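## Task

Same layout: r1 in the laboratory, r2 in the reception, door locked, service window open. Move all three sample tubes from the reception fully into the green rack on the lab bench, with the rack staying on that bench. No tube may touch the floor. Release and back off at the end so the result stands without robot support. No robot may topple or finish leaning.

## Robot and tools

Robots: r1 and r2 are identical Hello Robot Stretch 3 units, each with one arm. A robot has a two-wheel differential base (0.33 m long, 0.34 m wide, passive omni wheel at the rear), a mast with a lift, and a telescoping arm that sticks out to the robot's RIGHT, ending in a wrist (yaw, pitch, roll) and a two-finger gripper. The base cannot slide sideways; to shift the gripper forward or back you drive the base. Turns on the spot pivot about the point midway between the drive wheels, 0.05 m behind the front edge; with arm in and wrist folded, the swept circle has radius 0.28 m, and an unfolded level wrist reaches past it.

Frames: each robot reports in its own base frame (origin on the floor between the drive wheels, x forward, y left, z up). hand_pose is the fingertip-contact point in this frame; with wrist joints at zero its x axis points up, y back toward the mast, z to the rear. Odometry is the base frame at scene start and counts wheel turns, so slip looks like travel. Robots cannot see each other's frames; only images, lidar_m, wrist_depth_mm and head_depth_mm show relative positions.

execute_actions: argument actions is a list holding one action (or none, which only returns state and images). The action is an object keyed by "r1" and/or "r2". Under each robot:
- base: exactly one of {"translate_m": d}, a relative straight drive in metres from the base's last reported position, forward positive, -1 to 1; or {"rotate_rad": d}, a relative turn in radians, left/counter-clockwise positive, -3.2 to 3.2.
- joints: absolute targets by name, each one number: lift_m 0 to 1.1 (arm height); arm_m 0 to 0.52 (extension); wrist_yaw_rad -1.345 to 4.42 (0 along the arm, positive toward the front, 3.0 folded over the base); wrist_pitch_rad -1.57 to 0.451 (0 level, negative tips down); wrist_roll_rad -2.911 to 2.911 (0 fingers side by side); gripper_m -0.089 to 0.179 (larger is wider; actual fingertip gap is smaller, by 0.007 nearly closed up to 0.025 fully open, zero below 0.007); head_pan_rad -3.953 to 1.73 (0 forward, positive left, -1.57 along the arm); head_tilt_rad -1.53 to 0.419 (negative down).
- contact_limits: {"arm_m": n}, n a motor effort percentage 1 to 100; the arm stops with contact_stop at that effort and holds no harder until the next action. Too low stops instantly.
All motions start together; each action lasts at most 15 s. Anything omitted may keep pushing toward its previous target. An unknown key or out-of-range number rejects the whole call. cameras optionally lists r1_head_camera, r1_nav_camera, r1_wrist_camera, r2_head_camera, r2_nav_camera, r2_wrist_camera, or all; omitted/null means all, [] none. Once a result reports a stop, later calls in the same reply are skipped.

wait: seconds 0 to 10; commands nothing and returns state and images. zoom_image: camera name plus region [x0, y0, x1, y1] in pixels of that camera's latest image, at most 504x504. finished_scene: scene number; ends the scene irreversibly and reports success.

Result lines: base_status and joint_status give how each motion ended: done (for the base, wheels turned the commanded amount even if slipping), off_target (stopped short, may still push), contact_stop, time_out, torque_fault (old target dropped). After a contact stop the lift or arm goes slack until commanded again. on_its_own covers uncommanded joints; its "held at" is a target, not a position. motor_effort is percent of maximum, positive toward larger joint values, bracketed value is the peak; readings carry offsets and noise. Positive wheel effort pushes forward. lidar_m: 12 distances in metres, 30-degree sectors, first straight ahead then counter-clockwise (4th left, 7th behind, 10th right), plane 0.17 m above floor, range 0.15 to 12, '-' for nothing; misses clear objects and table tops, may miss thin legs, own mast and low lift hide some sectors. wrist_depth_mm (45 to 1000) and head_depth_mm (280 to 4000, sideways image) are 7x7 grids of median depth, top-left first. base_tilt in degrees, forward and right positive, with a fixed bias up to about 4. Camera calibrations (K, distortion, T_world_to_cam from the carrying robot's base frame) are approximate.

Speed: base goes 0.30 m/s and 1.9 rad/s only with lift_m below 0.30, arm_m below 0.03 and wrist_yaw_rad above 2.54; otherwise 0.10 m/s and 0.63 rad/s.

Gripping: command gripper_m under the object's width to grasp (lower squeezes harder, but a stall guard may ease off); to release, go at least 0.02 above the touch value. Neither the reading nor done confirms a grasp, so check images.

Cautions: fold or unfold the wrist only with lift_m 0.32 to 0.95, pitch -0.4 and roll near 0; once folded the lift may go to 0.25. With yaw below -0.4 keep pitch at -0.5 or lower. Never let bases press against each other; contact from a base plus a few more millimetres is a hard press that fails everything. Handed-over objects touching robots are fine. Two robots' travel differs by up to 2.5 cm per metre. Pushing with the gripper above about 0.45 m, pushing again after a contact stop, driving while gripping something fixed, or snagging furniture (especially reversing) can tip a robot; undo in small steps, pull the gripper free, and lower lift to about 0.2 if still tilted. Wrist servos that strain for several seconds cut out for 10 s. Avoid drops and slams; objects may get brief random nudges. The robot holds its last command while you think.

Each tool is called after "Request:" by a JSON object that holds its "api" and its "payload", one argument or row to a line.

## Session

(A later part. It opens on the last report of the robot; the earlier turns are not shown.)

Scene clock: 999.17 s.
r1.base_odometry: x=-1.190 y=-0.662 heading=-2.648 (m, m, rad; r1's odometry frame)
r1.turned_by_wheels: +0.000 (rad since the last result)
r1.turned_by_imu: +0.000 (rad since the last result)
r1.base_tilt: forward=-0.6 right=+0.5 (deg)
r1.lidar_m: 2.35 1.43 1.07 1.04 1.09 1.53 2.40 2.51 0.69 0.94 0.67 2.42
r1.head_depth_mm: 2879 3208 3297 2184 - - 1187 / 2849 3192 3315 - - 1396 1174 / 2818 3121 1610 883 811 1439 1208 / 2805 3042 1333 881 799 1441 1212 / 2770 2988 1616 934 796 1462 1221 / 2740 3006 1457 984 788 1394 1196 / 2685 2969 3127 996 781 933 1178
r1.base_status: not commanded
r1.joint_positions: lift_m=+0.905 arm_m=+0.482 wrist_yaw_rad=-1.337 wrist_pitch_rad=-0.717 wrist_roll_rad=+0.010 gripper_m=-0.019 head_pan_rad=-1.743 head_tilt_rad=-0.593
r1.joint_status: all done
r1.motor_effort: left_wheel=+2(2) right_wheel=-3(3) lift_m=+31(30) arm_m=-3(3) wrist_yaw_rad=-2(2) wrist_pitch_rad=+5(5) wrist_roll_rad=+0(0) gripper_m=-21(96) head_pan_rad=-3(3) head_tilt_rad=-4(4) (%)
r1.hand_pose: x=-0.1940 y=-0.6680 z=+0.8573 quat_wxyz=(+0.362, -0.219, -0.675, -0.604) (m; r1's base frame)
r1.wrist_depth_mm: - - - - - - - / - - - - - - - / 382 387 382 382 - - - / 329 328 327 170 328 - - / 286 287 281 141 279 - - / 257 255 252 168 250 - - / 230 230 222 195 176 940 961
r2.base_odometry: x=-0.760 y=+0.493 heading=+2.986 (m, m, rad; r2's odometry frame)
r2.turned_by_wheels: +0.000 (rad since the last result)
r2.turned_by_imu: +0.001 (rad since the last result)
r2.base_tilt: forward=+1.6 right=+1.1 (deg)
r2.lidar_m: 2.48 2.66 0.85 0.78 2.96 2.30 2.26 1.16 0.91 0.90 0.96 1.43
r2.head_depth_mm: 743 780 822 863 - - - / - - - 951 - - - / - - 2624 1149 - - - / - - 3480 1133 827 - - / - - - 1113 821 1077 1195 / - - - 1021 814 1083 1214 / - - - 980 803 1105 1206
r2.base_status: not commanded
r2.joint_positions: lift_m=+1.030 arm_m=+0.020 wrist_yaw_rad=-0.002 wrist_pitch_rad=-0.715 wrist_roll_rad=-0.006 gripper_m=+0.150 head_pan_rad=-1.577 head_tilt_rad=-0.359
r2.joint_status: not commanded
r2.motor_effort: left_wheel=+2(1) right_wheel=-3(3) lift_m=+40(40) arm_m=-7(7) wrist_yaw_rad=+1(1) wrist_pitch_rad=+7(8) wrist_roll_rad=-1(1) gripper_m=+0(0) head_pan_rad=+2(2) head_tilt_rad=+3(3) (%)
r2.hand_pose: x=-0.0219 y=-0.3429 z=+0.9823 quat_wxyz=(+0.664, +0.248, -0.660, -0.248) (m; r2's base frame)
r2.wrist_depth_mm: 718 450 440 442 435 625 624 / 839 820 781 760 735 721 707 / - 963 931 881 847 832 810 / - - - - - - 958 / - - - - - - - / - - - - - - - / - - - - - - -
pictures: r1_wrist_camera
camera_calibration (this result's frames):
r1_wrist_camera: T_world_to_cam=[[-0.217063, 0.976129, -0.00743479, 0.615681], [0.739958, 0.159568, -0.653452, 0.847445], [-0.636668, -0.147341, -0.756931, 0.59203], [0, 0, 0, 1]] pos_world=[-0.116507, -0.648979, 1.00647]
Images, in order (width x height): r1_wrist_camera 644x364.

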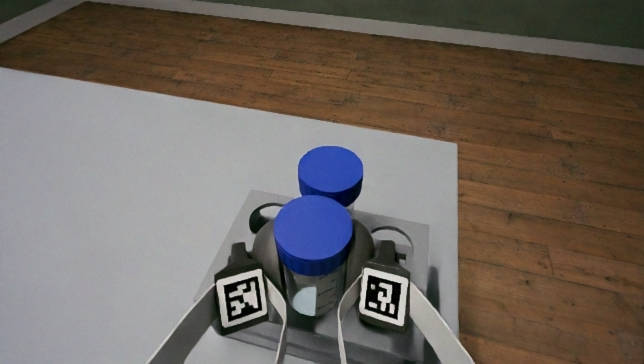

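Request:
{"api": "execute_actions", "payload": {
  "actions": [
    {"r1": {"joints": {"lift_m": 1.03}}}
  ],
  "cameras": ["r1_wrist_camera"]
}}

Request:
{"api": "execute_actions", "payload": {
  "actions": [
    {"r1": {"base": {"translate_m": -0.064}, "joints": {"wrist_yaw_rad": 0.0, "arm_m": 0.393, "head_pan_rad": -1.57, "head_tilt_rad": -0.6}}}
  ],
  "cameras": ["r1_head_camera", "r1_wrist_camera"]
}}

Request:
{"api": "zoom_image", "payload": {
  "camera": "r1_wrist_camera",
  "region": [200, 240, 440, 364]
}}

Scene clock: 1025.50 s.
r1.base_odometry: x=-1.190 y=-0.662 heading=-2.648 (m, m, rad; r1's odometry frame)
r1.turned_by_wheels: +0.000 (rad since the last result)
r1.turned_by_imu: +0.000 (rad since the last result)
r1.base_tilt: forward=-0.7 right=+0.6 (deg)
r1.lidar_m: 2.35 1.43 1.07 1.04 1.09 1.53 2.39 2.52 0.68 0.94 0.66 2.41
r1.head_depth_mm: 2916 3143 - 938 847 1326 1203 / 2895 - 1299 912 824 1402 1176 / 2864 - 1482 915 812 1442 1209 / 2792 3058 1325 890 797 1447 1215 / 2794 - 1335 974 796 1462 1214 / 2766 2987 1458 987 790 1380 1195 / 2711 2989 3152 993 781 925 1179
r1.base_status: not commanded
r1.joint_positions: lift_m=+1.030 arm_m=+0.482 wrist_yaw_rad=-1.337 wrist_pitch_rad=-0.717 wrist_roll_rad=+0.010 gripper_m=-0.016 head_pan_rad=-1.743 head_tilt_rad=-0.593
r1.joint_status: all done
r1.motor_effort: left_wheel=+2(2) right_wheel=-3(3) lift_m=+35(41) arm_m=-3(4) wrist_yaw_rad=-2(2) wrist_pitch_rad=+5(4) wrist_roll_rad=+0(0) gripper_m=-19(20) head_pan_rad=-2(4) head_tilt_rad=-4(4) (%)
r1.hand_pose: x=-0.1940 y=-0.6680 z=+0.9821 quat_wxyz=(+0.362, -0.219, -0.675, -0.604) (m; r1's base frame)
r1.wrist_depth_mm: - - - - - - - / - - - - - - - / - - - - - - - / 498 495 495 - - - - / 436 437 432 141 446 - - / 387 385 391 167 - - - / 348 348 334 292 341 - -
r2.base_odometry: x=-0.760 y=+0.493 heading=+2.986 (m, m, rad; r2's odometry frame)
r2.turned_by_wheels: +0.000 (rad since the last result)
r2.turned_by_imu: +0.001 (rad since the last result)
r2.base_tilt: forward=+1.7 right=+1.1 (deg)
r2.lidar_m: 2.48 2.66 0.85 0.78 2.96 2.30 2.26 1.17 0.91 0.90 0.96 1.43
r2.head_depth_mm: 743 777 822 861 - - - / - - - 952 - - - / - - 3093 1150 - - - / - - 3455 1127 830 - - / - - - 1114 819 1074 1194 / - - - 1023 812 1085 1203 / - - - 983 806 1100 1206
r2.base_status: not commanded
r2.joint_positions: lift_m=+1.030 arm_m=+0.020 wrist_yaw_rad=-0.002 wrist_pitch_rad=-0.715 wrist_roll_rad=-0.006 gripper_m=+0.150 head_pan_rad=-1.577 head_tilt_rad=-0.359
r2.joint_status: not commanded
r2.motor_effort: left_wheel=+2(1) right_wheel=-3(3) lift_m=+40(40) arm_m=-6(7) wrist_yaw_rad=+1(1) wrist_pitch_rad=+8(7) wrist_roll_rad=-1(1) gripper_m=-1(1) head_pan_rad=+1(1) head_tilt_rad=+4(3) (%)
r2.hand_pose: x=-0.0219 y=-0.3429 z=+0.9823 quat_wxyz=(+0.664, +0.248, -0.660, -0.248) (m; r2's base frame)
r2.wrist_depth_mm: 716 455 446 440 437 632 614 / 846 813 783 753 746 722 702 / - 960 933 877 850 843 801 / - - - - - - 964 / - - - - - - - / - - - - - - - / - - - - - - -
pictures: r1_wrist_camera
camera_calibration (this result's frames):
r1_wrist_camera: T_world_to_cam=[[-0.217058, 0.97613, -0.00743472, 0.616609], [0.739959, 0.159565, -0.653452, 0.928989], [-0.636668, -0.147339, -0.756931, 0.686491], [0, 0, 0, 1]] pos_world=[-0.116507, -0.648978, 1.13126]
Images, in order (width x height): r1_wrist_camera 644x364.

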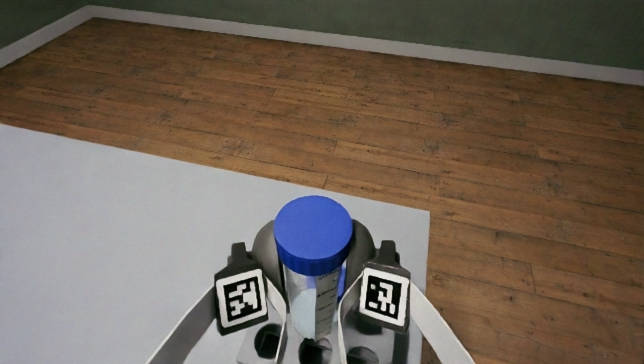

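Scene clock: 1027.37 s.
r1.base_odometry: x=-1.134 y=-0.631 heading=-2.648 (m, m, rad; r1's odometry frame)
r1.turned_by_wheels: +0.000 (rad since the last result)
r1.turned_by_imu: +0.000 (rad since the last result)
r1.base_tilt: forward=-0.5 right=+0.5 (deg)
r1.lidar_m: 2.41 1.43 1.07 1.04 1.09 1.54 2.33 2.44 0.66 1.17 0.69 2.48
r1.head_depth_mm: 2720 - 3153 940 788 979 1122 / 2764 3097 1373 950 751 1429 1202 / 2745 - 1267 917 798 1436 1212 / 2763 3106 1413 895 793 1448 1211 / 2780 3040 1430 979 811 1449 1223 / 2776 3144 3134 985 817 1267 1175 / 2843 3192 3401 1044 824 1400 1234
r1.base_status: done
r1.joint_positions: lift_m=+1.030 arm_m=+0.393 wrist_yaw_rad=-0.003 wrist_pitch_rad=-0.717 wrist_roll_rad=+0.010 gripper_m=-0.016 head_pan_rad=-1.577 head_tilt_rad=-0.593
r1.joint_status: all done
r1.motor_effort: left_wheel=+2(2) right_wheel=-3(9) lift_m=+36(36) arm_m=-3(3) wrist_yaw_rad=+2(2) wrist_pitch_rad=+4(4) wrist_roll_rad=+0(0) gripper_m=-19(21) head_pan_rad=+3(14) head_tilt_rad=-5(3) (%)
r1.hand_pose: x=-0.0221 y=-0.7156 z=+0.9821 quat_wxyz=(+0.659, +0.246, -0.665, -0.251) (m; r1's base frame)
r1.wrist_depth_mm: - - 859 866 848 - - / - 750 693 699 690 - - / - 581 574 583 581 589 - / - 501 500 496 497 494 - / 432 436 438 141 433 432 - / 387 388 390 167 394 384 394 / 348 348 330 302 340 342 347
r2.base_odometry: x=-0.760 y=+0.493 heading=+2.986 (m, m, rad; r2's odometry frame)
r2.turned_by_wheels: +0.000 (rad since the last result)
r2.turned_by_imu: +0.000 (rad since the last result)
r2.base_tilt: forward=+1.6 right=+1.1 (deg)
r2.lidar_m: 2.48 2.67 0.85 0.78 2.96 2.31 2.26 1.16 0.91 0.90 0.97 1.43
r2.head_depth_mm: 742 778 826 861 - - - / - - - 949 - - - / - 1847 2733 1154 - - - / - - 3493 1132 830 - - / - - - 1112 820 1079 1192 / - - - 1022 815 1084 1207 / - - - 982 804 1100 1204
r2.base_status: not commanded
r2.joint_positions: lift_m=+1.030 arm_m=+0.020 wrist_yaw_rad=-0.002 wrist_pitch_rad=-0.715 wrist_roll_rad=-0.006 gripper_m=+0.150 head_pan_rad=-1.577 head_tilt_rad=-0.359
r2.joint_status: not commanded
r2.motor_effort: left_wheel=+2(2) right_wheel=-3(3) lift_m=+40(40) arm_m=-7(7) wrist_yaw_rad=+2(1) wrist_pitch_rad=+8(8) wrist_roll_rad=-1(1) gripper_m=+1(0) head_pan_rad=+2(2) head_tilt_rad=+3(4) (%)
r2.hand_pose: x=-0.0219 y=-0.3429 z=+0.9823 quat_wxyz=(+0.664, +0.248, -0.660, -0.248) (m; r2's base frame)
r2.wrist_depth_mm: 718 452 443 437 435 632 621 / 827 811 797 768 742 717 692 / - 980 900 895 853 839 805 / - - - - - - 939 / - - - - - - - / - - - - - - - / - - - - - - -
pictures: r1_head_camera (sideways: a quarter turn clockwise sets it upright), r1_wrist_camera
camera_calibration (this result's frames):
r1_head_camera: T_world_to_cam=[[0.0116604, 0.570481, -0.821228, 1.08988], [0.99948, 0.018032, 0.0267177, -0.0381109], [0.0300503, -0.821113, -0.569975, 0.698809], [0, 0, 0, 1]] pos_world=[0.0043832, -0.0472682, 1.29436]
r1_wrist_camera: T_world_to_cam=[[-0.99982, 0.0174793, -0.00742941, -0.00294972], [0.0180855, 0.756752, -0.653452, 1.22075], [-0.00579966, -0.653469, -0.756931, 0.4407], [0, 0, 0, 1]] pos_world=[-0.0224712, -0.63577, 1.13126]
Images, in order (width x height): r1_head_camera 896x504, r1_wrist_camera 644x364.

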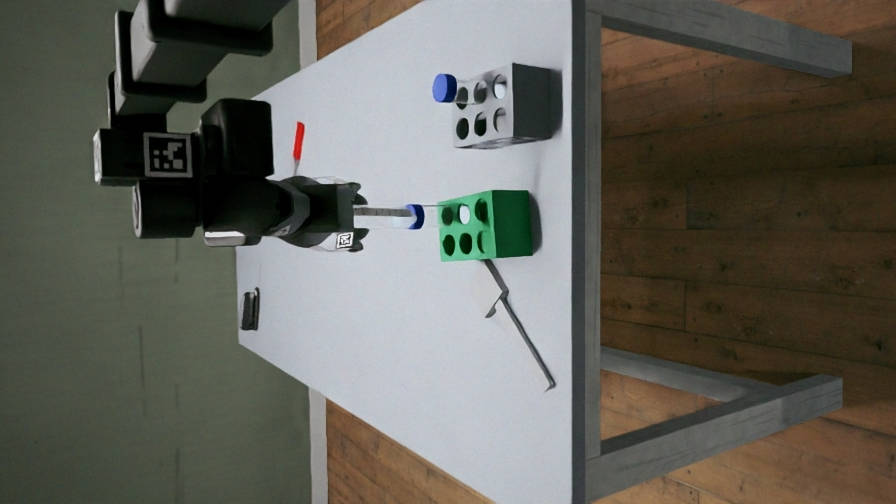

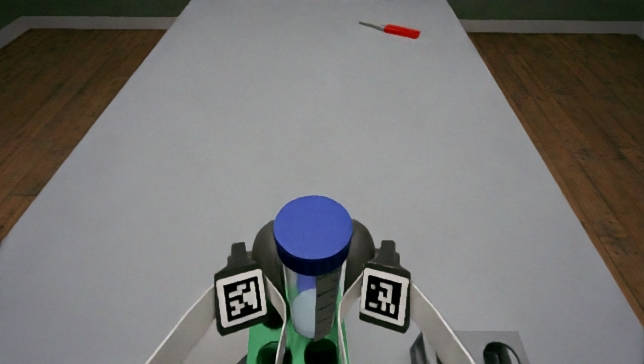

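Region (200, 240, 440, 364) of r1_wrist_camera's 644x364 image, scaled by 2.100; it fills the top 260 rows of this view, and the rest is white.

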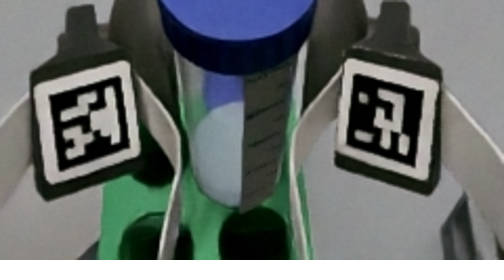

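Request:
{"api": "execute_actions", "payload": {
  "actions": [
    {"r1": {"base": {"translate_m": -0.005}, "joints": {"lift_m": 0.95}}}
  ],
  "cameras": ["r1_head_camera", "r1_wrist_camera"]
}}

Request:
{"api": "zoom_image", "payload": {
  "camera": "r1_wrist_camera",
  "region": [200, 240, 440, 364]
}}

Request:
{"api": "zoom_image", "payload": {
  "camera": "r1_head_camera",
  "region": [340, 130, 560, 290]
}}

Scene clock: 1033.13 s.
r1.base_odometry: x=-1.129 y=-0.629 heading=-2.648 (m, m, rad; r1's odometry frame)
r1.turned_by_wheels: +0.000 (rad since the last result)
r1.turned_by_imu: +0.000 (rad since the last result)
r1.base_tilt: forward=-0.6 right=+0.5 (deg)
r1.lidar_m: 2.42 1.43 1.07 1.04 1.09 1.53 2.33 2.44 0.65 1.18 0.69 2.48
r1.head_depth_mm: 2743 3012 - 867 787 964 1143 / 2764 3003 1190 946 751 1440 1199 / 2755 3043 - 916 799 1434 1216 / 2781 3005 1420 893 794 1456 1214 / 2775 3029 1441 975 812 1455 1218 / 2801 3083 3174 986 819 1330 1170 / 2813 3152 3367 1041 823 1367 1237
r1.base_status: done
r1.joint_positions: lift_m=+0.950 arm_m=+0.393 wrist_yaw_rad=-0.003 wrist_pitch_rad=-0.717 wrist_roll_rad=+0.010 gripper_m=-0.016 head_pan_rad=-1.577 head_tilt_rad=-0.593
r1.joint_status: all done
r1.motor_effort: left_wheel=+2(3) right_wheel=-3(10) lift_m=+30(32) arm_m=-3(3) wrist_yaw_rad=+2(2) wrist_pitch_rad=+4(5) wrist_roll_rad=+0(0) gripper_m=-20(19) head_pan_rad=+4(3) head_tilt_rad=-4(3) (%)
r1.hand_pose: x=-0.0220 y=-0.7156 z=+0.9023 quat_wxyz=(+0.659, +0.246, -0.665, -0.250) (m; r1's base frame)
r1.wrist_depth_mm: - 716 676 682 678 - - / - 544 544 544 540 544 - / 462 453 453 454 453 451 - / 392 392 389 388 387 390 400 / 343 343 341 141 339 340 340 / 303 305 293 167 309 303 302 / 274 271 259 213 267 241 220
r2.base_odometry: x=-0.760 y=+0.493 heading=+2.986 (m, m, rad; r2's odometry frame)
r2.turned_by_wheels: +0.000 (rad since the last result)
r2.turned_by_imu: +0.001 (rad since the last result)
r2.base_tilt: forward=+1.6 right=+1.0 (deg)
r2.lidar_m: 2.48 2.66 0.85 0.78 2.96 2.30 2.25 1.17 0.91 0.90 0.96 1.43
r2.head_depth_mm: 744 779 826 863 - - - / - - 2730 953 - - - / - 1831 2633 1150 - - - / - - 3493 1130 830 - - / - - - 1112 819 1080 1190 / - - - 1027 812 1088 1206 / - - - 977 803 1100 1210
r2.base_status: not commanded
r2.joint_positions: lift_m=+1.030 arm_m=+0.020 wrist_yaw_rad=-0.002 wrist_pitch_rad=-0.715 wrist_roll_rad=-0.006 gripper_m=+0.150 head_pan_rad=-1.577 head_tilt_rad=-0.359
r2.joint_status: not commanded
r2.motor_effort: left_wheel=+2(3) right_wheel=-3(3) lift_m=+40(40) arm_m=-7(7) wrist_yaw_rad=+1(1) wrist_pitch_rad=+8(7) wrist_roll_rad=-1(1) gripper_m=+0(1) head_pan_rad=+2(2) head_tilt_rad=+4(4) (%)
r2.hand_pose: x=-0.0219 y=-0.3429 z=+0.9823 quat_wxyz=(+0.664, +0.248, -0.660, -0.248) (m; r2's base frame)
r2.wrist_depth_mm: 734 456 443 435 436 629 617 / 839 803 780 762 749 720 694 / - 993 934 885 857 832 800 / - - - - - - 949 / - - - - - - - / - - - - - - - / - - - - - - -
pictures: r1_head_camera (sideways: a quarter turn clockwise sets it upright), r1_wrist_camera
camera_calibration (this result's frames):
r1_head_camera: T_world_to_cam=[[0.0116604, 0.570481, -0.821228, 1.08988], [0.99948, 0.018032, 0.0267177, -0.0381109], [0.0300503, -0.821112, -0.569975, 0.69881], [0, 0, 0, 1]] pos_world=[0.0043832, -0.0472682, 1.29436]
r1_wrist_camera: T_world_to_cam=[[-0.999824, 0.0172111, -0.00742944, -0.00368696], [0.0178825, 0.756756, -0.653452, 1.16861], [-0.00562433, -0.65347, -0.756931, 0.380308], [0, 0, 0, 1]] pos_world=[-0.022445, -0.63577, 1.05147]
Images, in order (width x height): r1_head_camera 896x504, r1_wrist_camera 644x364.

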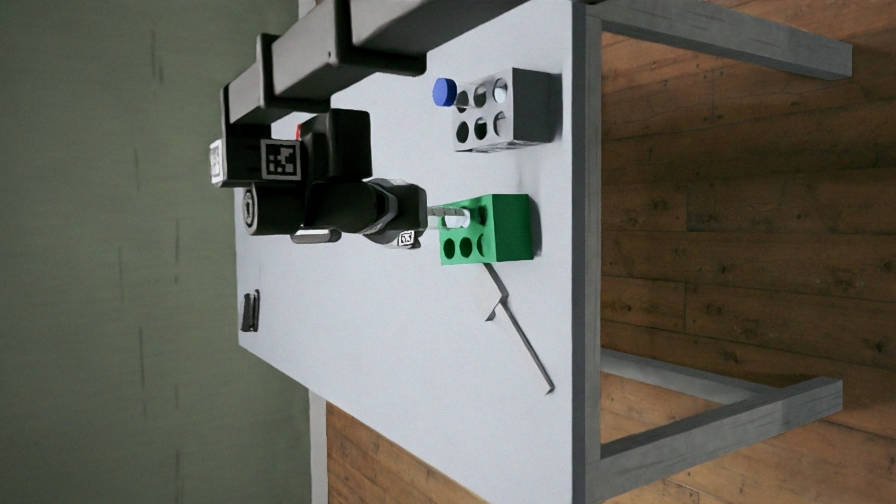

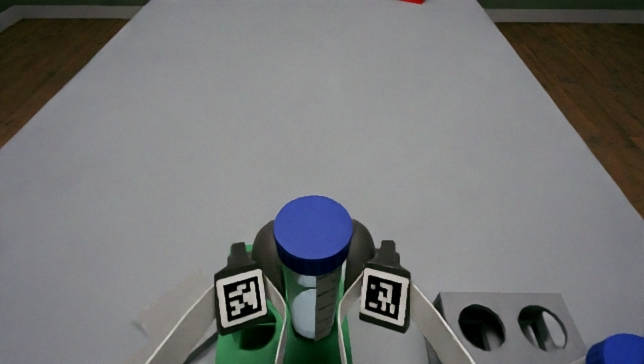

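Region (200, 240, 440, 364) of r1_wrist_camera's 644x364 image, scaled by 2.100; it fills the top 260 rows of this view, and the rest is white.

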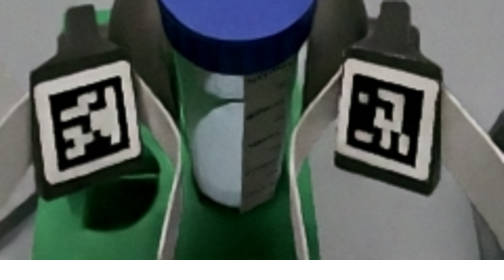

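Region (340, 130, 560, 290) of r1_head_camera's 896x504 image, scaled by 2.291, with more detail than that image has; it fills the top 367 rows of this view, and the rest is white.

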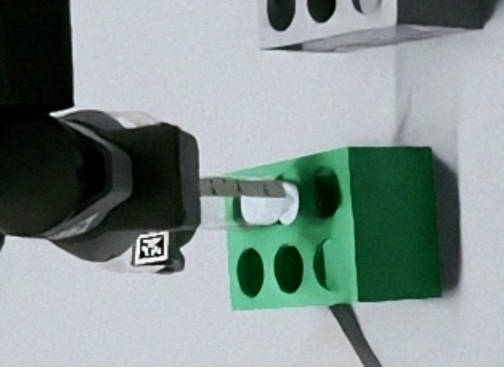

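Request:
{"api": "execute_actions", "payload": {
  "actions": [
    {"r1": {"joints": {"lift_m": 0.901, "arm_m": 0.3915}}}
  ],
  "cameras": ["r1_head_camera", "r1_wrist_camera"]
}}

Request:
{"api": "zoom_image", "payload": {
  "camera": "r1_head_camera",
  "region": [340, 130, 560, 290]
}}

Scene clock: 1039.97 s.
r1.base_odometry: x=-1.129 y=-0.629 heading=-2.648 (m, m, rad; r1's odometry frame)
r1.turned_by_wheels: +0.000 (rad since the last result)
r1.turned_by_imu: +0.000 (rad since the last result)
r1.base_tilt: forward=-0.6 right=+0.5 (deg)
r1.lidar_m: 2.42 1.43 1.07 1.04 1.09 1.54 2.33 2.45 0.65 1.18 0.69 2.49
r1.head_depth_mm: 2716 3023 3242 - 797 980 1140 / 2729 2999 1697 843 749 1431 1205 / 2787 2983 - 878 797 1445 1207 / 2784 3025 1494 927 792 1441 1204 / 2785 3058 1445 973 811 1463 1222 / 2810 3141 3168 986 818 1333 1173 / 2824 3116 3351 1040 823 1357 1233
r1.base_status: not commanded
r1.joint_positions: lift_m=+0.901 arm_m=+0.392 wrist_yaw_rad=-0.003 wrist_pitch_rad=-0.715 wrist_roll_rad=+0.010 gripper_m=-0.016 head_pan_rad=-1.577 head_tilt_rad=-0.593
r1.joint_status: all done
r1.motor_effort: left_wheel=+3(2) right_wheel=-3(3) lift_m=+30(27) arm_m=-3(3) wrist_yaw_rad=+2(2) wrist_pitch_rad=+4(4) wrist_roll_rad=+0(0) gripper_m=-19(20) head_pan_rad=+4(3) head_tilt_rad=-4(4) (%)
r1.hand_pose: x=-0.0220 y=-0.7144 z=+0.8537 quat_wxyz=(+0.659, +0.245, -0.666, -0.250) (m; r1's base frame)
r1.wrist_depth_mm: - 563 568 566 566 560 - / 468 455 454 454 455 451 - / 381 380 380 378 378 377 374 / 324 325 325 168 325 324 323 / 285 286 242 140 283 283 283 / 254 242 231 166 252 197 215 / 228 219 170 178 222 177 170
r2.base_odometry: x=-0.760 y=+0.493 heading=+2.986 (m, m, rad; r2's odometry frame)
r2.turned_by_wheels: +0.000 (rad since the last result)
r2.turned_by_imu: +0.001 (rad since the last result)
r2.base_tilt: forward=+1.7 right=+1.0 (deg)
r2.lidar_m: 2.48 2.67 0.85 0.78 2.95 2.30 2.26 1.17 0.91 0.90 0.96 1.43
r2.head_depth_mm: 743 778 824 859 - - - / - - 2608 952 - - - / - 1875 2616 1153 - - - / - - 3544 1131 832 - - / - - - 1110 818 1081 1190 / - - - 1024 813 1088 1211 / - - - 978 805 1103 1208
r2.base_status: not commanded
r2.joint_positions: lift_m=+1.030 arm_m=+0.020 wrist_yaw_rad=-0.002 wrist_pitch_rad=-0.715 wrist_roll_rad=-0.006 gripper_m=+0.150 head_pan_rad=-1.577 head_tilt_rad=-0.359
r2.joint_status: not commanded
r2.motor_effort: left_wheel=+1(1) right_wheel=-3(3) lift_m=+40(40) arm_m=-7(7) wrist_yaw_rad=+1(1) wrist_pitch_rad=+8(8) wrist_roll_rad=-1(1) gripper_m=+0(1) head_pan_rad=+1(2) head_tilt_rad=+3(4) (%)
r2.hand_pose: x=-0.0219 y=-0.3429 z=+0.9823 quat_wxyz=(+0.664, +0.248, -0.660, -0.248) (m; r2's base frame)
r2.wrist_depth_mm: 722 449 441 440 438 630 618 / 849 811 781 768 734 726 705 / - 972 935 893 871 831 810 / - - - - - - 958 / - - - - - - - / - - - - - - - / - - - - - - -
pictures: r1_head_camera (sideways: a quarter turn clockwise sets it upright), r1_wrist_camera
camera_calibration (this result's frames):
r1_head_camera: T_world_to_cam=[[0.0116604, 0.570481, -0.821228, 1.08988], [0.99948, 0.018032, 0.0267177, -0.0381109], [0.0300503, -0.821112, -0.569975, 0.69881], [0, 0, 0, 1]] pos_world=[0.0043832, -0.0472682, 1.29436]
r1_wrist_camera: T_world_to_cam=[[-0.999824, 0.0171941, -0.00745701, -0.00405703], [0.0178771, 0.755515, -0.654887, 1.1363], [-0.00562633, -0.654905, -0.75569, 0.342153], [0, 0, 0, 1]] pos_world=[-0.0224449, -0.634343, 1.00268]
Images, in order (width x height): r1_head_camera 896x504, r1_wrist_camera 644x364.

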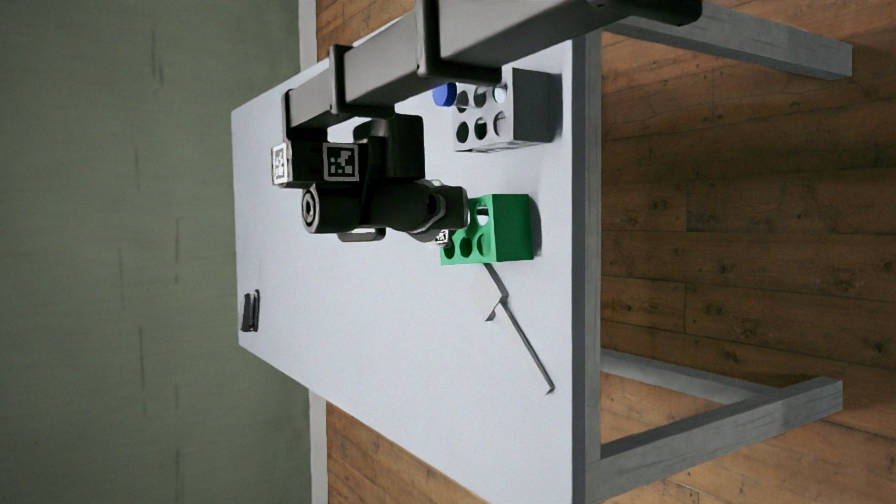

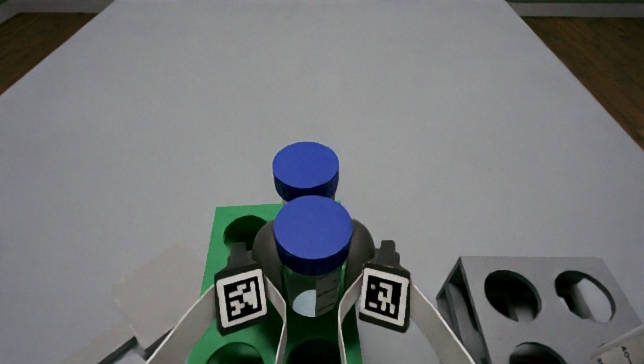

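Region (340, 130, 560, 290) of r1_head_camera's 896x504 image, scaled by 2.291, with more detail than that image has; it fills the top 367 rows of this view, and the rest is white.

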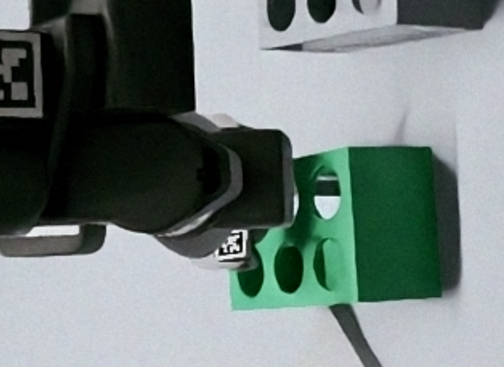

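Request:
{"api": "execute_actions", "payload": {
  "actions": [
    {"r1": {"joints": {"gripper_m": 0.095}}}
  ],
  "cameras": ["r1_wrist_camera"]
}}

Request:
{"api": "execute_actions", "payload": {
  "actions": [
    {"r1": {"joints": {"lift_m": 0.965}}}
  ],
  "cameras": []
}}

Request:
{"api": "execute_actions", "payload": {
  "actions": [
    {"r1": {"joints": {"wrist_yaw_rad": -0.95, "arm_m": 0.42}}}
  ],
  "cameras": ["r1_head_camera", "r1_wrist_camera"]
}}

Request:
{"api": "zoom_image", "payload": {
  "camera": "r1_wrist_camera",
  "region": [200, 200, 440, 364]
}}

Scene clock: 1064.27 s.
r1.base_odometry: x=-1.129 y=-0.629 heading=-2.648 (m, m, rad; r1's odometry frame)
r1.turned_by_wheels: +0.000 (rad since the last result)
r1.turned_by_imu: +0.000 (rad since the last result)
r1.base_tilt: forward=-0.6 right=+0.5 (deg)
r1.lidar_m: 2.42 1.43 1.07 1.04 1.09 1.54 2.32 2.44 0.65 1.18 0.69 2.49
r1.head_depth_mm: 2753 3000 3285 - 796 984 1143 / 2770 2989 1701 843 753 1446 1202 / 2765 3011 - 845 797 1437 1209 / 2795 3032 1504 911 792 1447 1219 / 2805 3054 1430 980 812 1461 1219 / 2818 3101 3169 990 819 1332 1178 / 2827 3137 3467 1042 826 1362 1227
r1.base_status: not commanded
r1.joint_positions: lift_m=+0.901 arm_m=+0.392 wrist_yaw_rad=-0.003 wrist_pitch_rad=-0.711 wrist_roll_rad=+0.010 gripper_m=+0.095 head_pan_rad=-1.577 head_tilt_rad=-0.593
r1.joint_status: all done
r1.motor_effort: left_wheel=+2(2) right_wheel=-3(3) lift_m=+30(30) arm_m=-3(3) wrist_yaw_rad=+2(2) wrist_pitch_rad=+3(4) wrist_roll_rad=+0(1) gripper_m=+1(83) head_pan_rad=+3(4) head_tilt_rad=-4(3) (%)
r1.hand_pose: x=-0.0220 y=-0.7151 z=+0.8543 quat_wxyz=(+0.659, +0.244, -0.666, -0.249) (m; r1's base frame)
r1.wrist_depth_mm: - 575 572 573 567 567 - / 473 458 458 458 455 457 - / 382 381 378 381 381 378 378 / 327 328 326 171 326 326 326 / 285 283 242 145 291 284 283 / 253 251 219 194 253 198 215 / 227 221 174 178 228 178 170
r2.base_odometry: x=-0.760 y=+0.493 heading=+2.986 (m, m, rad; r2's odometry frame)
r2.turned_by_wheels: +0.000 (rad since the last result)
r2.turned_by_imu: +0.001 (rad since the last result)
r2.base_tilt: forward=+1.7 right=+1.0 (deg)
r2.lidar_m: 2.48 2.66 0.85 0.78 2.95 2.30 2.26 1.16 0.91 0.90 0.96 1.43
r2.head_depth_mm: 743 779 825 859 - - - / - - 2606 947 - - - / - 1877 2619 1148 - - - / - - 3483 1127 830 - - / - - - 1113 819 1076 1193 / - - - 1026 815 1083 1212 / - - - 982 805 1106 1202
r2.base_status: not commanded
r2.joint_positions: lift_m=+1.030 arm_m=+0.020 wrist_yaw_rad=-0.002 wrist_pitch_rad=-0.715 wrist_roll_rad=-0.006 gripper_m=+0.150 head_pan_rad=-1.577 head_tilt_rad=-0.359
r2.joint_status: not commanded
r2.motor_effort: left_wheel=+2(2) right_wheel=-3(3) lift_m=+40(40) arm_m=-7(6) wrist_yaw_rad=+1(1) wrist_pitch_rad=+7(7) wrist_roll_rad=-1(1) gripper_m=+1(0) head_pan_rad=+2(2) head_tilt_rad=+3(4) (%)
r2.hand_pose: x=-0.0219 y=-0.3429 z=+0.9823 quat_wxyz=(+0.664, +0.248, -0.660, -0.248) (m; r2's base frame)
r2.wrist_depth_mm: 718 456 436 441 433 633 627 / 844 807 789 769 739 726 706 / - 960 939 885 864 846 799 / - - - - - - 962 / - - - - - - - / - - - - - - - / - - - - - - -
pictures: r1_wrist_camera
camera_calibration (this result's frames):
r1_wrist_camera: T_world_to_cam=[[-0.999825, 0.0171231, -0.00750821, -0.00404223], [0.0178374, 0.753213, -0.657535, 1.1378], [-0.00560374, -0.657554, -0.753387, 0.338345], [0, 0, 0, 1]] pos_world=[-0.0224409, -0.634457, 1.00302]
Images, in order (width x height): r1_wrist_camera 644x364.

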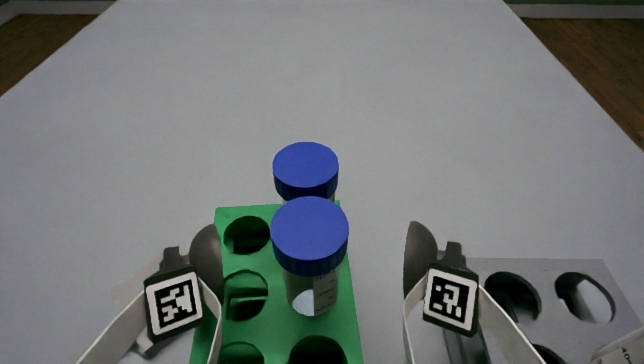

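Scene clock: 1065.67 s.
r1.base_odometry: x=-1.129 y=-0.629 heading=-2.648 (m, m, rad; r1's odometry frame)
r1.turned_by_wheels: +0.000 (rad since the last result)
r1.turned_by_imu: +0.000 (rad since the last result)
r1.base_tilt: forward=-0.6 right=+0.5 (deg)
r1.lidar_m: 2.42 1.43 1.07 1.04 1.09 1.53 2.33 2.44 0.66 1.18 0.69 2.49
r1.head_depth_mm: 2741 3023 - 899 786 964 1143 / 2736 3022 1216 950 749 1440 1199 / 2750 2993 - 898 795 1439 1210 / 2785 3071 1423 880 795 1453 1216 / 2821 3069 1436 977 815 1463 1211 / 2796 3157 3176 991 818 1333 1181 / 2851 3150 3410 1040 822 1363 1235
r1.base_status: not commanded
r1.joint_positions: lift_m=+0.965 arm_m=+0.392 wrist_yaw_rad=-0.003 wrist_pitch_rad=-0.712 wrist_roll_rad=+0.010 gripper_m=+0.095 head_pan_rad=-1.577 head_tilt_rad=-0.593
r1.joint_status: all done
r1.motor_effort: left_wheel=+2(2) right_wheel=-3(3) lift_m=+36(38) arm_m=-3(3) wrist_yaw_rad=+2(2) wrist_pitch_rad=+3(3) wrist_roll_rad=+0(0) gripper_m=+3(0) head_pan_rad=+3(3) head_tilt_rad=-4(3) (%)
r1.hand_pose: x=-0.0220 y=-0.7149 z=+0.9179 quat_wxyz=(+0.659, +0.245, -0.666, -0.249) (m; r1's base frame)
r1.wrist_depth_mm: - 815 722 722 725 - - / - 576 574 575 574 603 - / 497 480 482 479 479 477 - / 410 414 413 412 412 413 436 / 361 360 365 343 368 360 358 / 320 318 271 202 319 320 319 / 289 277 266 227 281 259 286
r2.base_odometry: x=-0.760 y=+0.493 heading=+2.986 (m, m, rad; r2's odometry frame)
r2.turned_by_wheels: +0.000 (rad since the last result)
r2.turned_by_imu: +0.000 (rad since the last result)
r2.base_tilt: forward=+1.6 right=+1.0 (deg)
r2.lidar_m: 2.49 2.66 0.85 0.78 2.96 2.29 2.26 1.16 0.91 0.90 0.97 1.43
r2.head_depth_mm: 743 778 825 861 - - - / - - 2781 955 - - - / - 1835 2654 1152 - - - / - - 3521 1125 831 - - / - - - 1109 818 1078 1189 / - - - 1024 815 1083 1214 / - - - 981 802 1101 1199
r2.base_status: not commanded
r2.joint_positions: lift_m=+1.030 arm_m=+0.020 wrist_yaw_rad=-0.002 wrist_pitch_rad=-0.715 wrist_roll_rad=-0.006 gripper_m=+0.150 head_pan_rad=-1.577 head_tilt_rad=-0.359
r2.joint_status: not commanded
r2.motor_effort: left_wheel=+2(2) right_wheel=-3(3) lift_m=+40(40) arm_m=-7(7) wrist_yaw_rad=+2(1) wrist_pitch_rad=+7(8) wrist_roll_rad=-1(1) gripper_m=+0(0) head_pan_rad=+2(2) head_tilt_rad=+4(4) (%)
r2.hand_pose: x=-0.0219 y=-0.3429 z=+0.9823 quat_wxyz=(+0.664, +0.248, -0.660, -0.248) (m; r2's base frame)
r2.wrist_depth_mm: 744 454 444 437 442 625 609 / 847 816 790 745 744 719 696 / - 963 915 885 876 833 801 / - - - - - - 976 / - - - - - - - / - - - - - - - / - - - - - - -
pictures: none
No camera images: the call's "cameras" was empty. Leave "cameras" out to get every camera's image.

Scene clock: 1067.13 s.
r1.base_odometry: x=-1.129 y=-0.629 heading=-2.648 (m, m, rad; r1's odometry frame)
r1.turned_by_wheels: +0.000 (rad since the last result)
r1.turned_by_imu: +0.000 (rad since the last result)
r1.base_tilt: forward=-0.6 right=+0.5 (deg)
r1.lidar_m: 2.41 1.43 1.07 1.04 1.09 1.53 2.33 2.43 0.65 1.18 0.69 2.48
r1.head_depth_mm: 2739 3022 - 897 787 966 1151 / 2764 2982 1261 861 751 1446 1207 / 2816 2993 - 916 797 1435 1207 / 2801 2996 1471 894 791 1452 1219 / 2802 3095 1422 970 813 1460 1217 / 2817 3106 3164 987 816 1334 1168 / 2812 3151 3421 1040 821 1358 1232
r1.base_status: not commanded
r1.joint_positions: lift_m=+0.965 arm_m=+0.420 wrist_yaw_rad=-0.947 wrist_pitch_rad=-0.712 wrist_roll_rad=+0.010 gripper_m=+0.095 head_pan_rad=-1.577 head_tilt_rad=-0.593
r1.joint_status: all done
r1.motor_effort: left_wheel=+2(2) right_wheel=-3(3) lift_m=+35(36) arm_m=+4(6) wrist_yaw_rad=-2(2) wrist_pitch_rad=+3(3) wrist_roll_rad=+0(0) gripper_m=+2(2) head_pan_rad=+3(4) head_tilt_rad=-4(4) (%)
r1.hand_pose: x=-0.1662 y=-0.6686 z=+0.9179 quat_wxyz=(+0.474, -0.085, -0.704, -0.522) (m; r1's base frame)
r1.wrist_depth_mm: 716 - - - - - - / 581 582 - - - - - / 479 479 483 - - - - / 411 416 411 413 - - - / 359 361 367 360 369 - - / 319 319 287 202 319 - - / 288 282 260 232 288 - -
r2.base_odometry: x=-0.760 y=+0.493 heading=+2.986 (m, m, rad; r2's odometry frame)
r2.turned_by_wheels: +0.000 (rad since the last result)
r2.turned_by_imu: +0.000 (rad since the last result)
r2.base_tilt: forward=+1.7 right=+1.0 (deg)
r2.lidar_m: 2.49 2.66 0.85 0.78 2.96 2.30 2.26 1.17 0.91 0.90 0.97 1.43
r2.head_depth_mm: 744 778 824 860 - - - / - - 2752 957 - - - / - 1845 2640 1147 - - - / - - 3513 1128 829 - - / - - - 1106 818 1076 1194 / - - - 1026 811 1090 1205 / - - - 977 804 1099 1202
r2.base_status: not commanded
r2.joint_positions: lift_m=+1.030 arm_m=+0.020 wrist_yaw_rad=-0.002 wrist_pitch_rad=-0.715 wrist_roll_rad=-0.006 gripper_m=+0.150 head_pan_rad=-1.577 head_tilt_rad=-0.359
r2.joint_status: not commanded
r2.motor_effort: left_wheel=+2(1) right_wheel=-3(3) lift_m=+40(40) arm_m=-6(7) wrist_yaw_rad=+1(1) wrist_pitch_rad=+8(8) wrist_roll_rad=-1(1) gripper_m=+0(1) head_pan_rad=+1(2) head_tilt_rad=+3(4) (%)
r2.hand_pose: x=-0.0219 y=-0.3429 z=+0.9823 quat_wxyz=(+0.664, +0.248, -0.660, -0.248) (m; r2's base frame)
r2.wrist_depth_mm: 727 452 438 438 435 628 620 / 847 819 783 770 741 712 701 / - 952 929 880 869 833 805 / - - - - - - 950 / - - - - - - - / - - - - - - - / - - - - - - -
pictures: r1_head_camera (sideways: a quarter turn clockwise sets it upright), r1_wrist_camera
camera_calibration (this result's frames):
r1_head_camera: T_world_to_cam=[[0.0116605, 0.570481, -0.821228, 1.08988], [0.99948, 0.0180319, 0.0267177, -0.0381109], [0.0300502, -0.821113, -0.569975, 0.698809], [0, 0, 0, 1]] pos_world=[0.0043832, -0.0472682, 1.29436]
r1_wrist_camera: T_world_to_cam=[[-0.572207, 0.820075, -0.00749407, 0.459475], [0.621214, 0.42745, -0.656795, 1.02898], [-0.535418, -0.380478, -0.754032, 0.513818], [0, 0, 0, 1]] pos_world=[-0.101193, -0.621144, 1.06671]
Images, in order (width x height): r1_head_camera 896x504, r1_wrist_camera 644x364.

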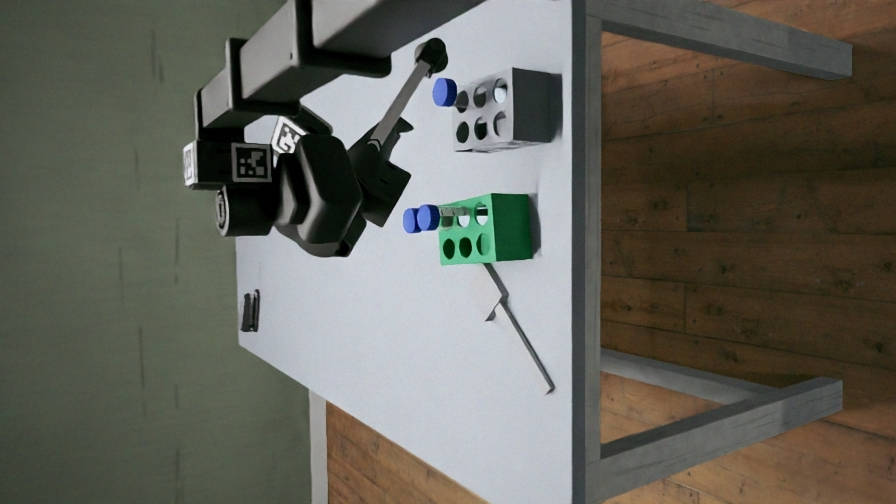

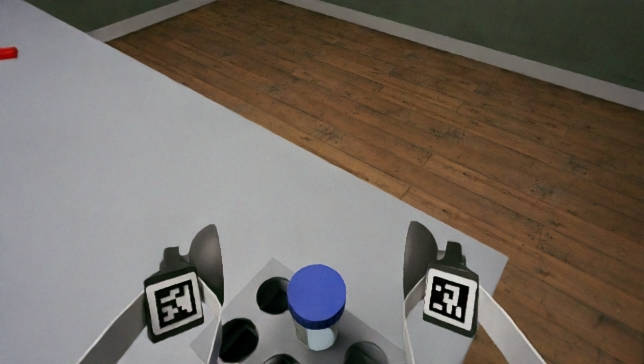

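Region (200, 200, 440, 364) of r1_wrist_camera's 644x364 image, scaled by 2.100; it fills the top 344 rows of this view, and the rest is white.

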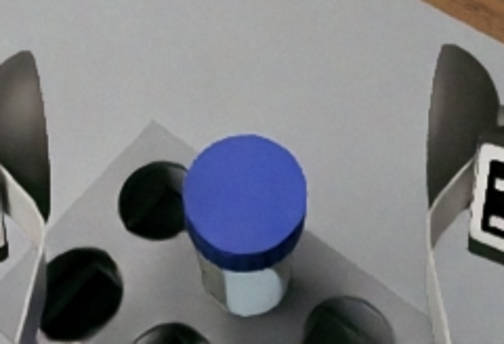

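Request:
{"api": "execute_actions", "payload": {
  "actions": [
    {"r1": {"joints": {"arm_m": 0.417, "lift_m": 0.905}}}
  ],
  "cameras": ["r1_wrist_camera"]
}}

Scene clock: 1072.43 s.
r1.base_odometry: x=-1.129 y=-0.629 heading=-2.648 (m, m, rad; r1's odometry frame)
r1.turned_by_wheels: +0.000 (rad since the last result)
r1.turned_by_imu: +0.000 (rad since the last result)
r1.base_tilt: forward=-0.6 right=+0.5 (deg)
r1.lidar_m: 2.42 1.43 1.07 1.04 1.09 1.53 2.33 2.44 0.66 1.18 0.69 2.48
r1.head_depth_mm: 2722 3002 3199 - 791 985 1143 / 2724 3001 - 846 753 1430 1206 / 2754 2989 - 841 800 1442 1203 / 2792 3006 1513 881 796 1453 1215 / 2780 3014 1442 977 813 1461 1225 / 2835 3121 3144 985 818 1338 1175 / 2790 3142 3383 1037 826 1356 1237
r1.base_status: not commanded
r1.joint_positions: lift_m=+0.905 arm_m=+0.417 wrist_yaw_rad=-0.947 wrist_pitch_rad=-0.712 wrist_roll_rad=+0.010 gripper_m=+0.095 head_pan_rad=-1.577 head_tilt_rad=-0.593
r1.joint_status: all done
r1.motor_effort: left_wheel=+2(2) right_wheel=-3(3) lift_m=+30(34) arm_m=-3(3) wrist_yaw_rad=-2(2) wrist_pitch_rad=+3(3) wrist_roll_rad=+0(0) gripper_m=+0(1) head_pan_rad=+3(3) head_tilt_rad=-4(4) (%)
r1.hand_pose: x=-0.1662 y=-0.6661 z=+0.8581 quat_wxyz=(+0.474, -0.085, -0.704, -0.522) (m; r1's base frame)
r1.wrist_depth_mm: 580 - - - - - - / 463 467 - - - - - / 385 385 387 388 - - - / 334 333 330 331 330 - - / 288 290 287 150 296 297 - / 256 257 198 190 257 - - / 231 226 199 178 217 929 953
r2.base_odometry: x=-0.760 y=+0.493 heading=+2.986 (m, m, rad; r2's odometry frame)
r2.turned_by_wheels: +0.000 (rad since the last result)
r2.turned_by_imu: +0.001 (rad since the last result)
r2.base_tilt: forward=+1.6 right=+1.0 (deg)
r2.lidar_m: 2.48 2.66 0.85 0.78 2.97 2.30 2.26 1.17 0.91 0.90 0.97 1.43
r2.head_depth_mm: 746 780 825 860 - - - / - - 2660 950 - - - / - 1886 2588 1144 - - - / - - 3482 1129 830 - - / - - - 1107 820 1077 1195 / - - - 1023 816 1090 1210 / - - - 979 806 1100 1203
r2.base_status: not commanded
r2.joint_positions: lift_m=+1.030 arm_m=+0.020 wrist_yaw_rad=-0.002 wrist_pitch_rad=-0.715 wrist_roll_rad=-0.006 gripper_m=+0.150 head_pan_rad=-1.577 head_tilt_rad=-0.359
r2.joint_status: not commanded
r2.motor_effort: left_wheel=+2(1) right_wheel=-3(3) lift_m=+40(40) arm_m=-7(7) wrist_yaw_rad=+2(1) wrist_pitch_rad=+7(7) wrist_roll_rad=-1(1) gripper_m=+0(0) head_pan_rad=+2(2) head_tilt_rad=+4(4) (%)
r2.hand_pose: x=-0.0219 y=-0.3429 z=+0.9823 quat_wxyz=(+0.664, +0.248, -0.660, -0.248) (m; r2's base frame)
r2.wrist_depth_mm: 729 456 444 438 437 626 621 / 844 821 775 777 739 722 688 / - 966 921 891 860 835 804 / - - - - - - 960 / - - - - - - - / - - - - - - - / - - - - - - -
pictures: r1_wrist_camera
camera_calibration (this result's frames):
r1_wrist_camera: T_world_to_cam=[[-0.571934, 0.820265, -0.00749406, 0.45708], [0.621358, 0.427244, -0.656793, 0.988511], [-0.535543, -0.380299, -0.754034, 0.46978], [0, 0, 0, 1]] pos_world=[-0.101212, -0.618606, 1.0069]
Images, in order (width x height): r1_wrist_camera 644x364.

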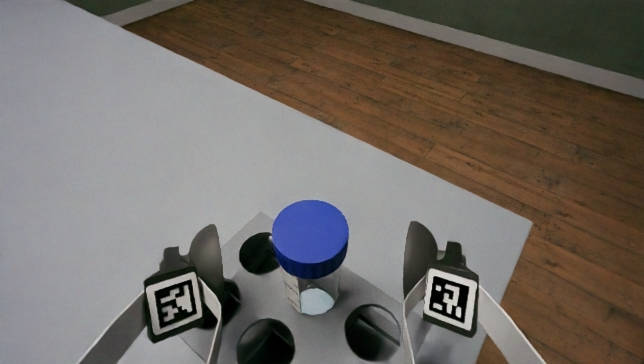

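Request:
{"api": "execute_actions", "payload": {
  "actions": [
    {"r1": {"joints": {"gripper_m": -0.02}}}
  ],
  "cameras": ["r1_wrist_camera"]
}}

Request:
{"api": "execute_actions", "payload": {
  "actions": [
    {"r1": {"joints": {"lift_m": 0.975}}}
  ],
  "cameras": ["r1_wrist_camera"]
}}

Request:
{"api": "zoom_image", "payload": {
  "camera": "r1_wrist_camera",
  "region": [200, 240, 440, 364]
}}

Scene clock: 1078.23 s.
r1.base_odometry: x=-1.129 y=-0.629 heading=-2.648 (m, m, rad; r1's odometry frame)
r1.turned_by_wheels: +0.000 (rad since the last result)
r1.turned_by_imu: +0.000 (rad since the last result)
r1.base_tilt: forward=-0.6 right=+0.5 (deg)
r1.lidar_m: 2.42 1.43 1.07 1.04 1.09 1.54 2.33 2.44 0.66 1.18 0.69 2.49
r1.head_depth_mm: 2733 2994 3216 - 790 983 1148 / 2780 3028 - 843 754 1440 1206 / 2804 2985 - 842 799 1434 1205 / 2784 3037 1519 882 794 1455 1219 / 2766 3082 1434 976 810 1460 1223 / 2769 3142 3158 989 820 1326 1173 / 2832 3108 3411 1034 825 1358 1230
r1.base_status: not commanded
r1.joint_positions: lift_m=+0.905 arm_m=+0.417 wrist_yaw_rad=-0.947 wrist_pitch_rad=-0.713 wrist_roll_rad=+0.010 gripper_m=-0.019 head_pan_rad=-1.577 head_tilt_rad=-0.593
r1.joint_status: all done
r1.motor_effort: left_wheel=+2(2) right_wheel=-3(3) lift_m=+30(30) arm_m=-3(3) wrist_yaw_rad=-2(2) wrist_pitch_rad=+4(3) wrist_roll_rad=+0(0) gripper_m=-20(97) head_pan_rad=+4(4) head_tilt_rad=-4(4) (%)
r1.hand_pose: x=-0.1661 y=-0.6660 z=+0.8580 quat_wxyz=(+0.474, -0.085, -0.704, -0.522) (m; r1's base frame)
r1.wrist_depth_mm: 581 - - - - - - / 467 460 - - - - - / 387 386 387 384 - - - / 331 330 331 330 330 - - / 288 288 289 142 289 296 - / 257 256 200 180 263 268 - / 231 232 195 178 212 939 957
r2.base_odometry: x=-0.760 y=+0.493 heading=+2.986 (m, m, rad; r2's odometry frame)
r2.turned_by_wheels: +0.000 (rad since the last result)
r2.turned_by_imu: +0.001 (rad since the last result)
r2.base_tilt: forward=+1.7 right=+1.0 (deg)
r2.lidar_m: 2.48 2.67 0.85 0.78 2.96 2.31 2.26 1.16 0.91 0.90 0.97 1.42
r2.head_depth_mm: 744 777 826 862 - - - / - - 2594 951 - - - / - 1867 2596 1150 - - - / - - 3458 1132 830 - - / - - - 1112 819 1073 1196 / - - - 1029 812 1085 1206 / - - - 981 804 1100 1204
r2.base_status: not commanded
r2.joint_positions: lift_m=+1.030 arm_m=+0.020 wrist_yaw_rad=-0.002 wrist_pitch_rad=-0.715 wrist_roll_rad=-0.006 gripper_m=+0.150 head_pan_rad=-1.577 head_tilt_rad=-0.359
r2.joint_status: not commanded
r2.motor_effort: left_wheel=+2(2) right_wheel=-3(3) lift_m=+40(40) arm_m=-7(7) wrist_yaw_rad=+1(0) wrist_pitch_rad=+8(8) wrist_roll_rad=-1(1) gripper_m=+0(0) head_pan_rad=+2(2) head_tilt_rad=+3(3) (%)
r2.hand_pose: x=-0.0219 y=-0.3429 z=+0.9823 quat_wxyz=(+0.664, +0.248, -0.660, -0.248) (m; r2's base frame)
r2.wrist_depth_mm: 717 450 440 440 440 630 619 / 839 810 778 765 732 720 697 / - 961 946 882 848 850 804 / - - - - - - 957 / - - - - - - - / - - - - - - - / - - - - - - -
pictures: r1_wrist_camera
camera_calibration (this result's frames):
r1_wrist_camera: T_world_to_cam=[[-0.571931, 0.820268, -0.00748577, 0.457073], [0.62166, 0.427462, -0.656365, 0.988193], [-0.535195, -0.380049, -0.754406, 0.470316], [0, 0, 0, 1]] pos_world=[-0.101195, -0.618594, 1.00685]
Images, in order (width x height): r1_wrist_camera 644x364.

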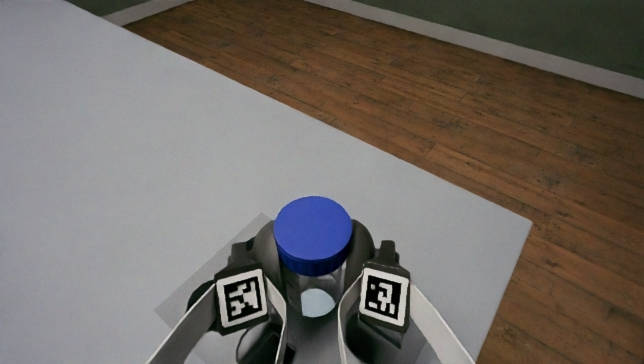

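Scene clock: 1079.70 s.
r1.base_odometry: x=-1.129 y=-0.629 heading=-2.648 (m, m, rad; r1's odometry frame)
r1.turned_by_wheels: +0.000 (rad since the last result)
r1.turned_by_imu: +0.000 (rad since the last result)
r1.base_tilt: forward=-0.6 right=+0.5 (deg)
r1.lidar_m: 2.41 1.43 1.07 1.04 1.09 1.54 2.33 2.44 0.65 1.18 0.69 2.48
r1.head_depth_mm: 2694 3008 - 902 789 961 1149 / 2768 2985 1288 855 750 1430 1201 / 2742 2975 - 918 798 1437 1208 / 2749 3027 1425 897 792 1455 1217 / 2786 3075 1427 977 810 1446 1214 / 2785 3117 3121 983 820 1340 1171 / 2806 3125 3395 1036 825 1363 1236
r1.base_status: not commanded
r1.joint_positions: lift_m=+0.975 arm_m=+0.417 wrist_yaw_rad=-0.947 wrist_pitch_rad=-0.713 wrist_roll_rad=+0.010 gripper_m=-0.016 head_pan_rad=-1.577 head_tilt_rad=-0.593
r1.joint_status: all done
r1.motor_effort: left_wheel=+2(2) right_wheel=-3(3) lift_m=+36(37) arm_m=-3(3) wrist_yaw_rad=-2(1) wrist_pitch_rad=+3(3) wrist_roll_rad=+0(0) gripper_m=-20(22) head_pan_rad=+3(3) head_tilt_rad=-4(4) (%)
r1.hand_pose: x=-0.1660 y=-0.6660 z=+0.9277 quat_wxyz=(+0.474, -0.085, -0.704, -0.522) (m; r1's base frame)
r1.wrist_depth_mm: 766 - - - - - - / 593 601 - - - - - / 500 493 491 - - - - / 422 424 422 427 - - - / 374 371 369 142 371 - - / 331 330 337 178 339 - - / 297 296 246 234 293 - -
r2.base_odometry: x=-0.760 y=+0.493 heading=+2.986 (m, m, rad; r2's odometry frame)
r2.turned_by_wheels: +0.000 (rad since the last result)
r2.turned_by_imu: +0.000 (rad since the last result)
r2.base_tilt: forward=+1.7 right=+1.0 (deg)
r2.lidar_m: 2.48 2.67 0.85 0.78 2.96 2.30 2.26 1.17 0.91 0.90 0.96 1.43
r2.head_depth_mm: 743 778 825 861 - - - / - - - 951 - - - / - 1836 2672 1154 - - - / - - 3454 1125 831 - - / - - - 1105 820 1076 1187 / - - - 1024 812 1087 1205 / - - - 975 804 1104 1210
r2.base_status: not commanded
r2.joint_positions: lift_m=+1.030 arm_m=+0.020 wrist_yaw_rad=-0.002 wrist_pitch_rad=-0.715 wrist_roll_rad=-0.006 gripper_m=+0.150 head_pan_rad=-1.577 head_tilt_rad=-0.359
r2.joint_status: not commanded
r2.motor_effort: left_wheel=+1(2) right_wheel=-3(3) lift_m=+40(40) arm_m=-6(7) wrist_yaw_rad=+1(2) wrist_pitch_rad=+8(8) wrist_roll_rad=-1(1) gripper_m=+0(0) head_pan_rad=+2(2) head_tilt_rad=+4(4) (%)
r2.hand_pose: x=-0.0219 y=-0.3429 z=+0.9823 quat_wxyz=(+0.664, +0.248, -0.660, -0.248) (m; r2's base frame)
r2.wrist_depth_mm: 714 449 442 435 435 636 617 / 833 804 799 765 744 709 690 / - 961 939 886 862 829 809 / - - - - - - 941 / - - - - - - - / - - - - - - - / - - - - - - -
pictures: r1_wrist_camera
camera_calibration (this result's frames):
r1_wrist_camera: T_world_to_cam=[[-0.571922, 0.820274, -0.00747841, 0.457591], [0.621928, 0.427648, -0.655989, 1.03369], [-0.534893, -0.379826, -0.754733, 0.523463], [0, 0, 0, 1]] pos_world=[-0.10118, -0.618582, 1.07659]
Images, in order (width x height): r1_wrist_camera 644x364.

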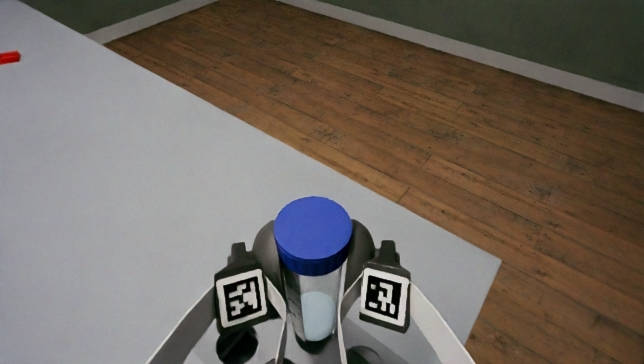

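Region (200, 240, 440, 364) of r1_wrist_camera's 644x364 image, scaled by 2.100; it fills the top 260 rows of this view, and the rest is white.

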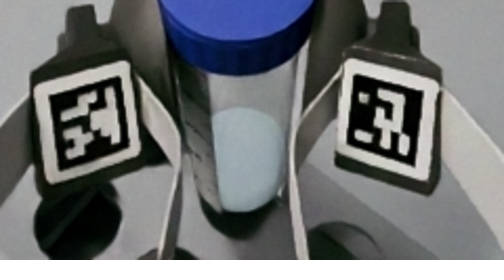

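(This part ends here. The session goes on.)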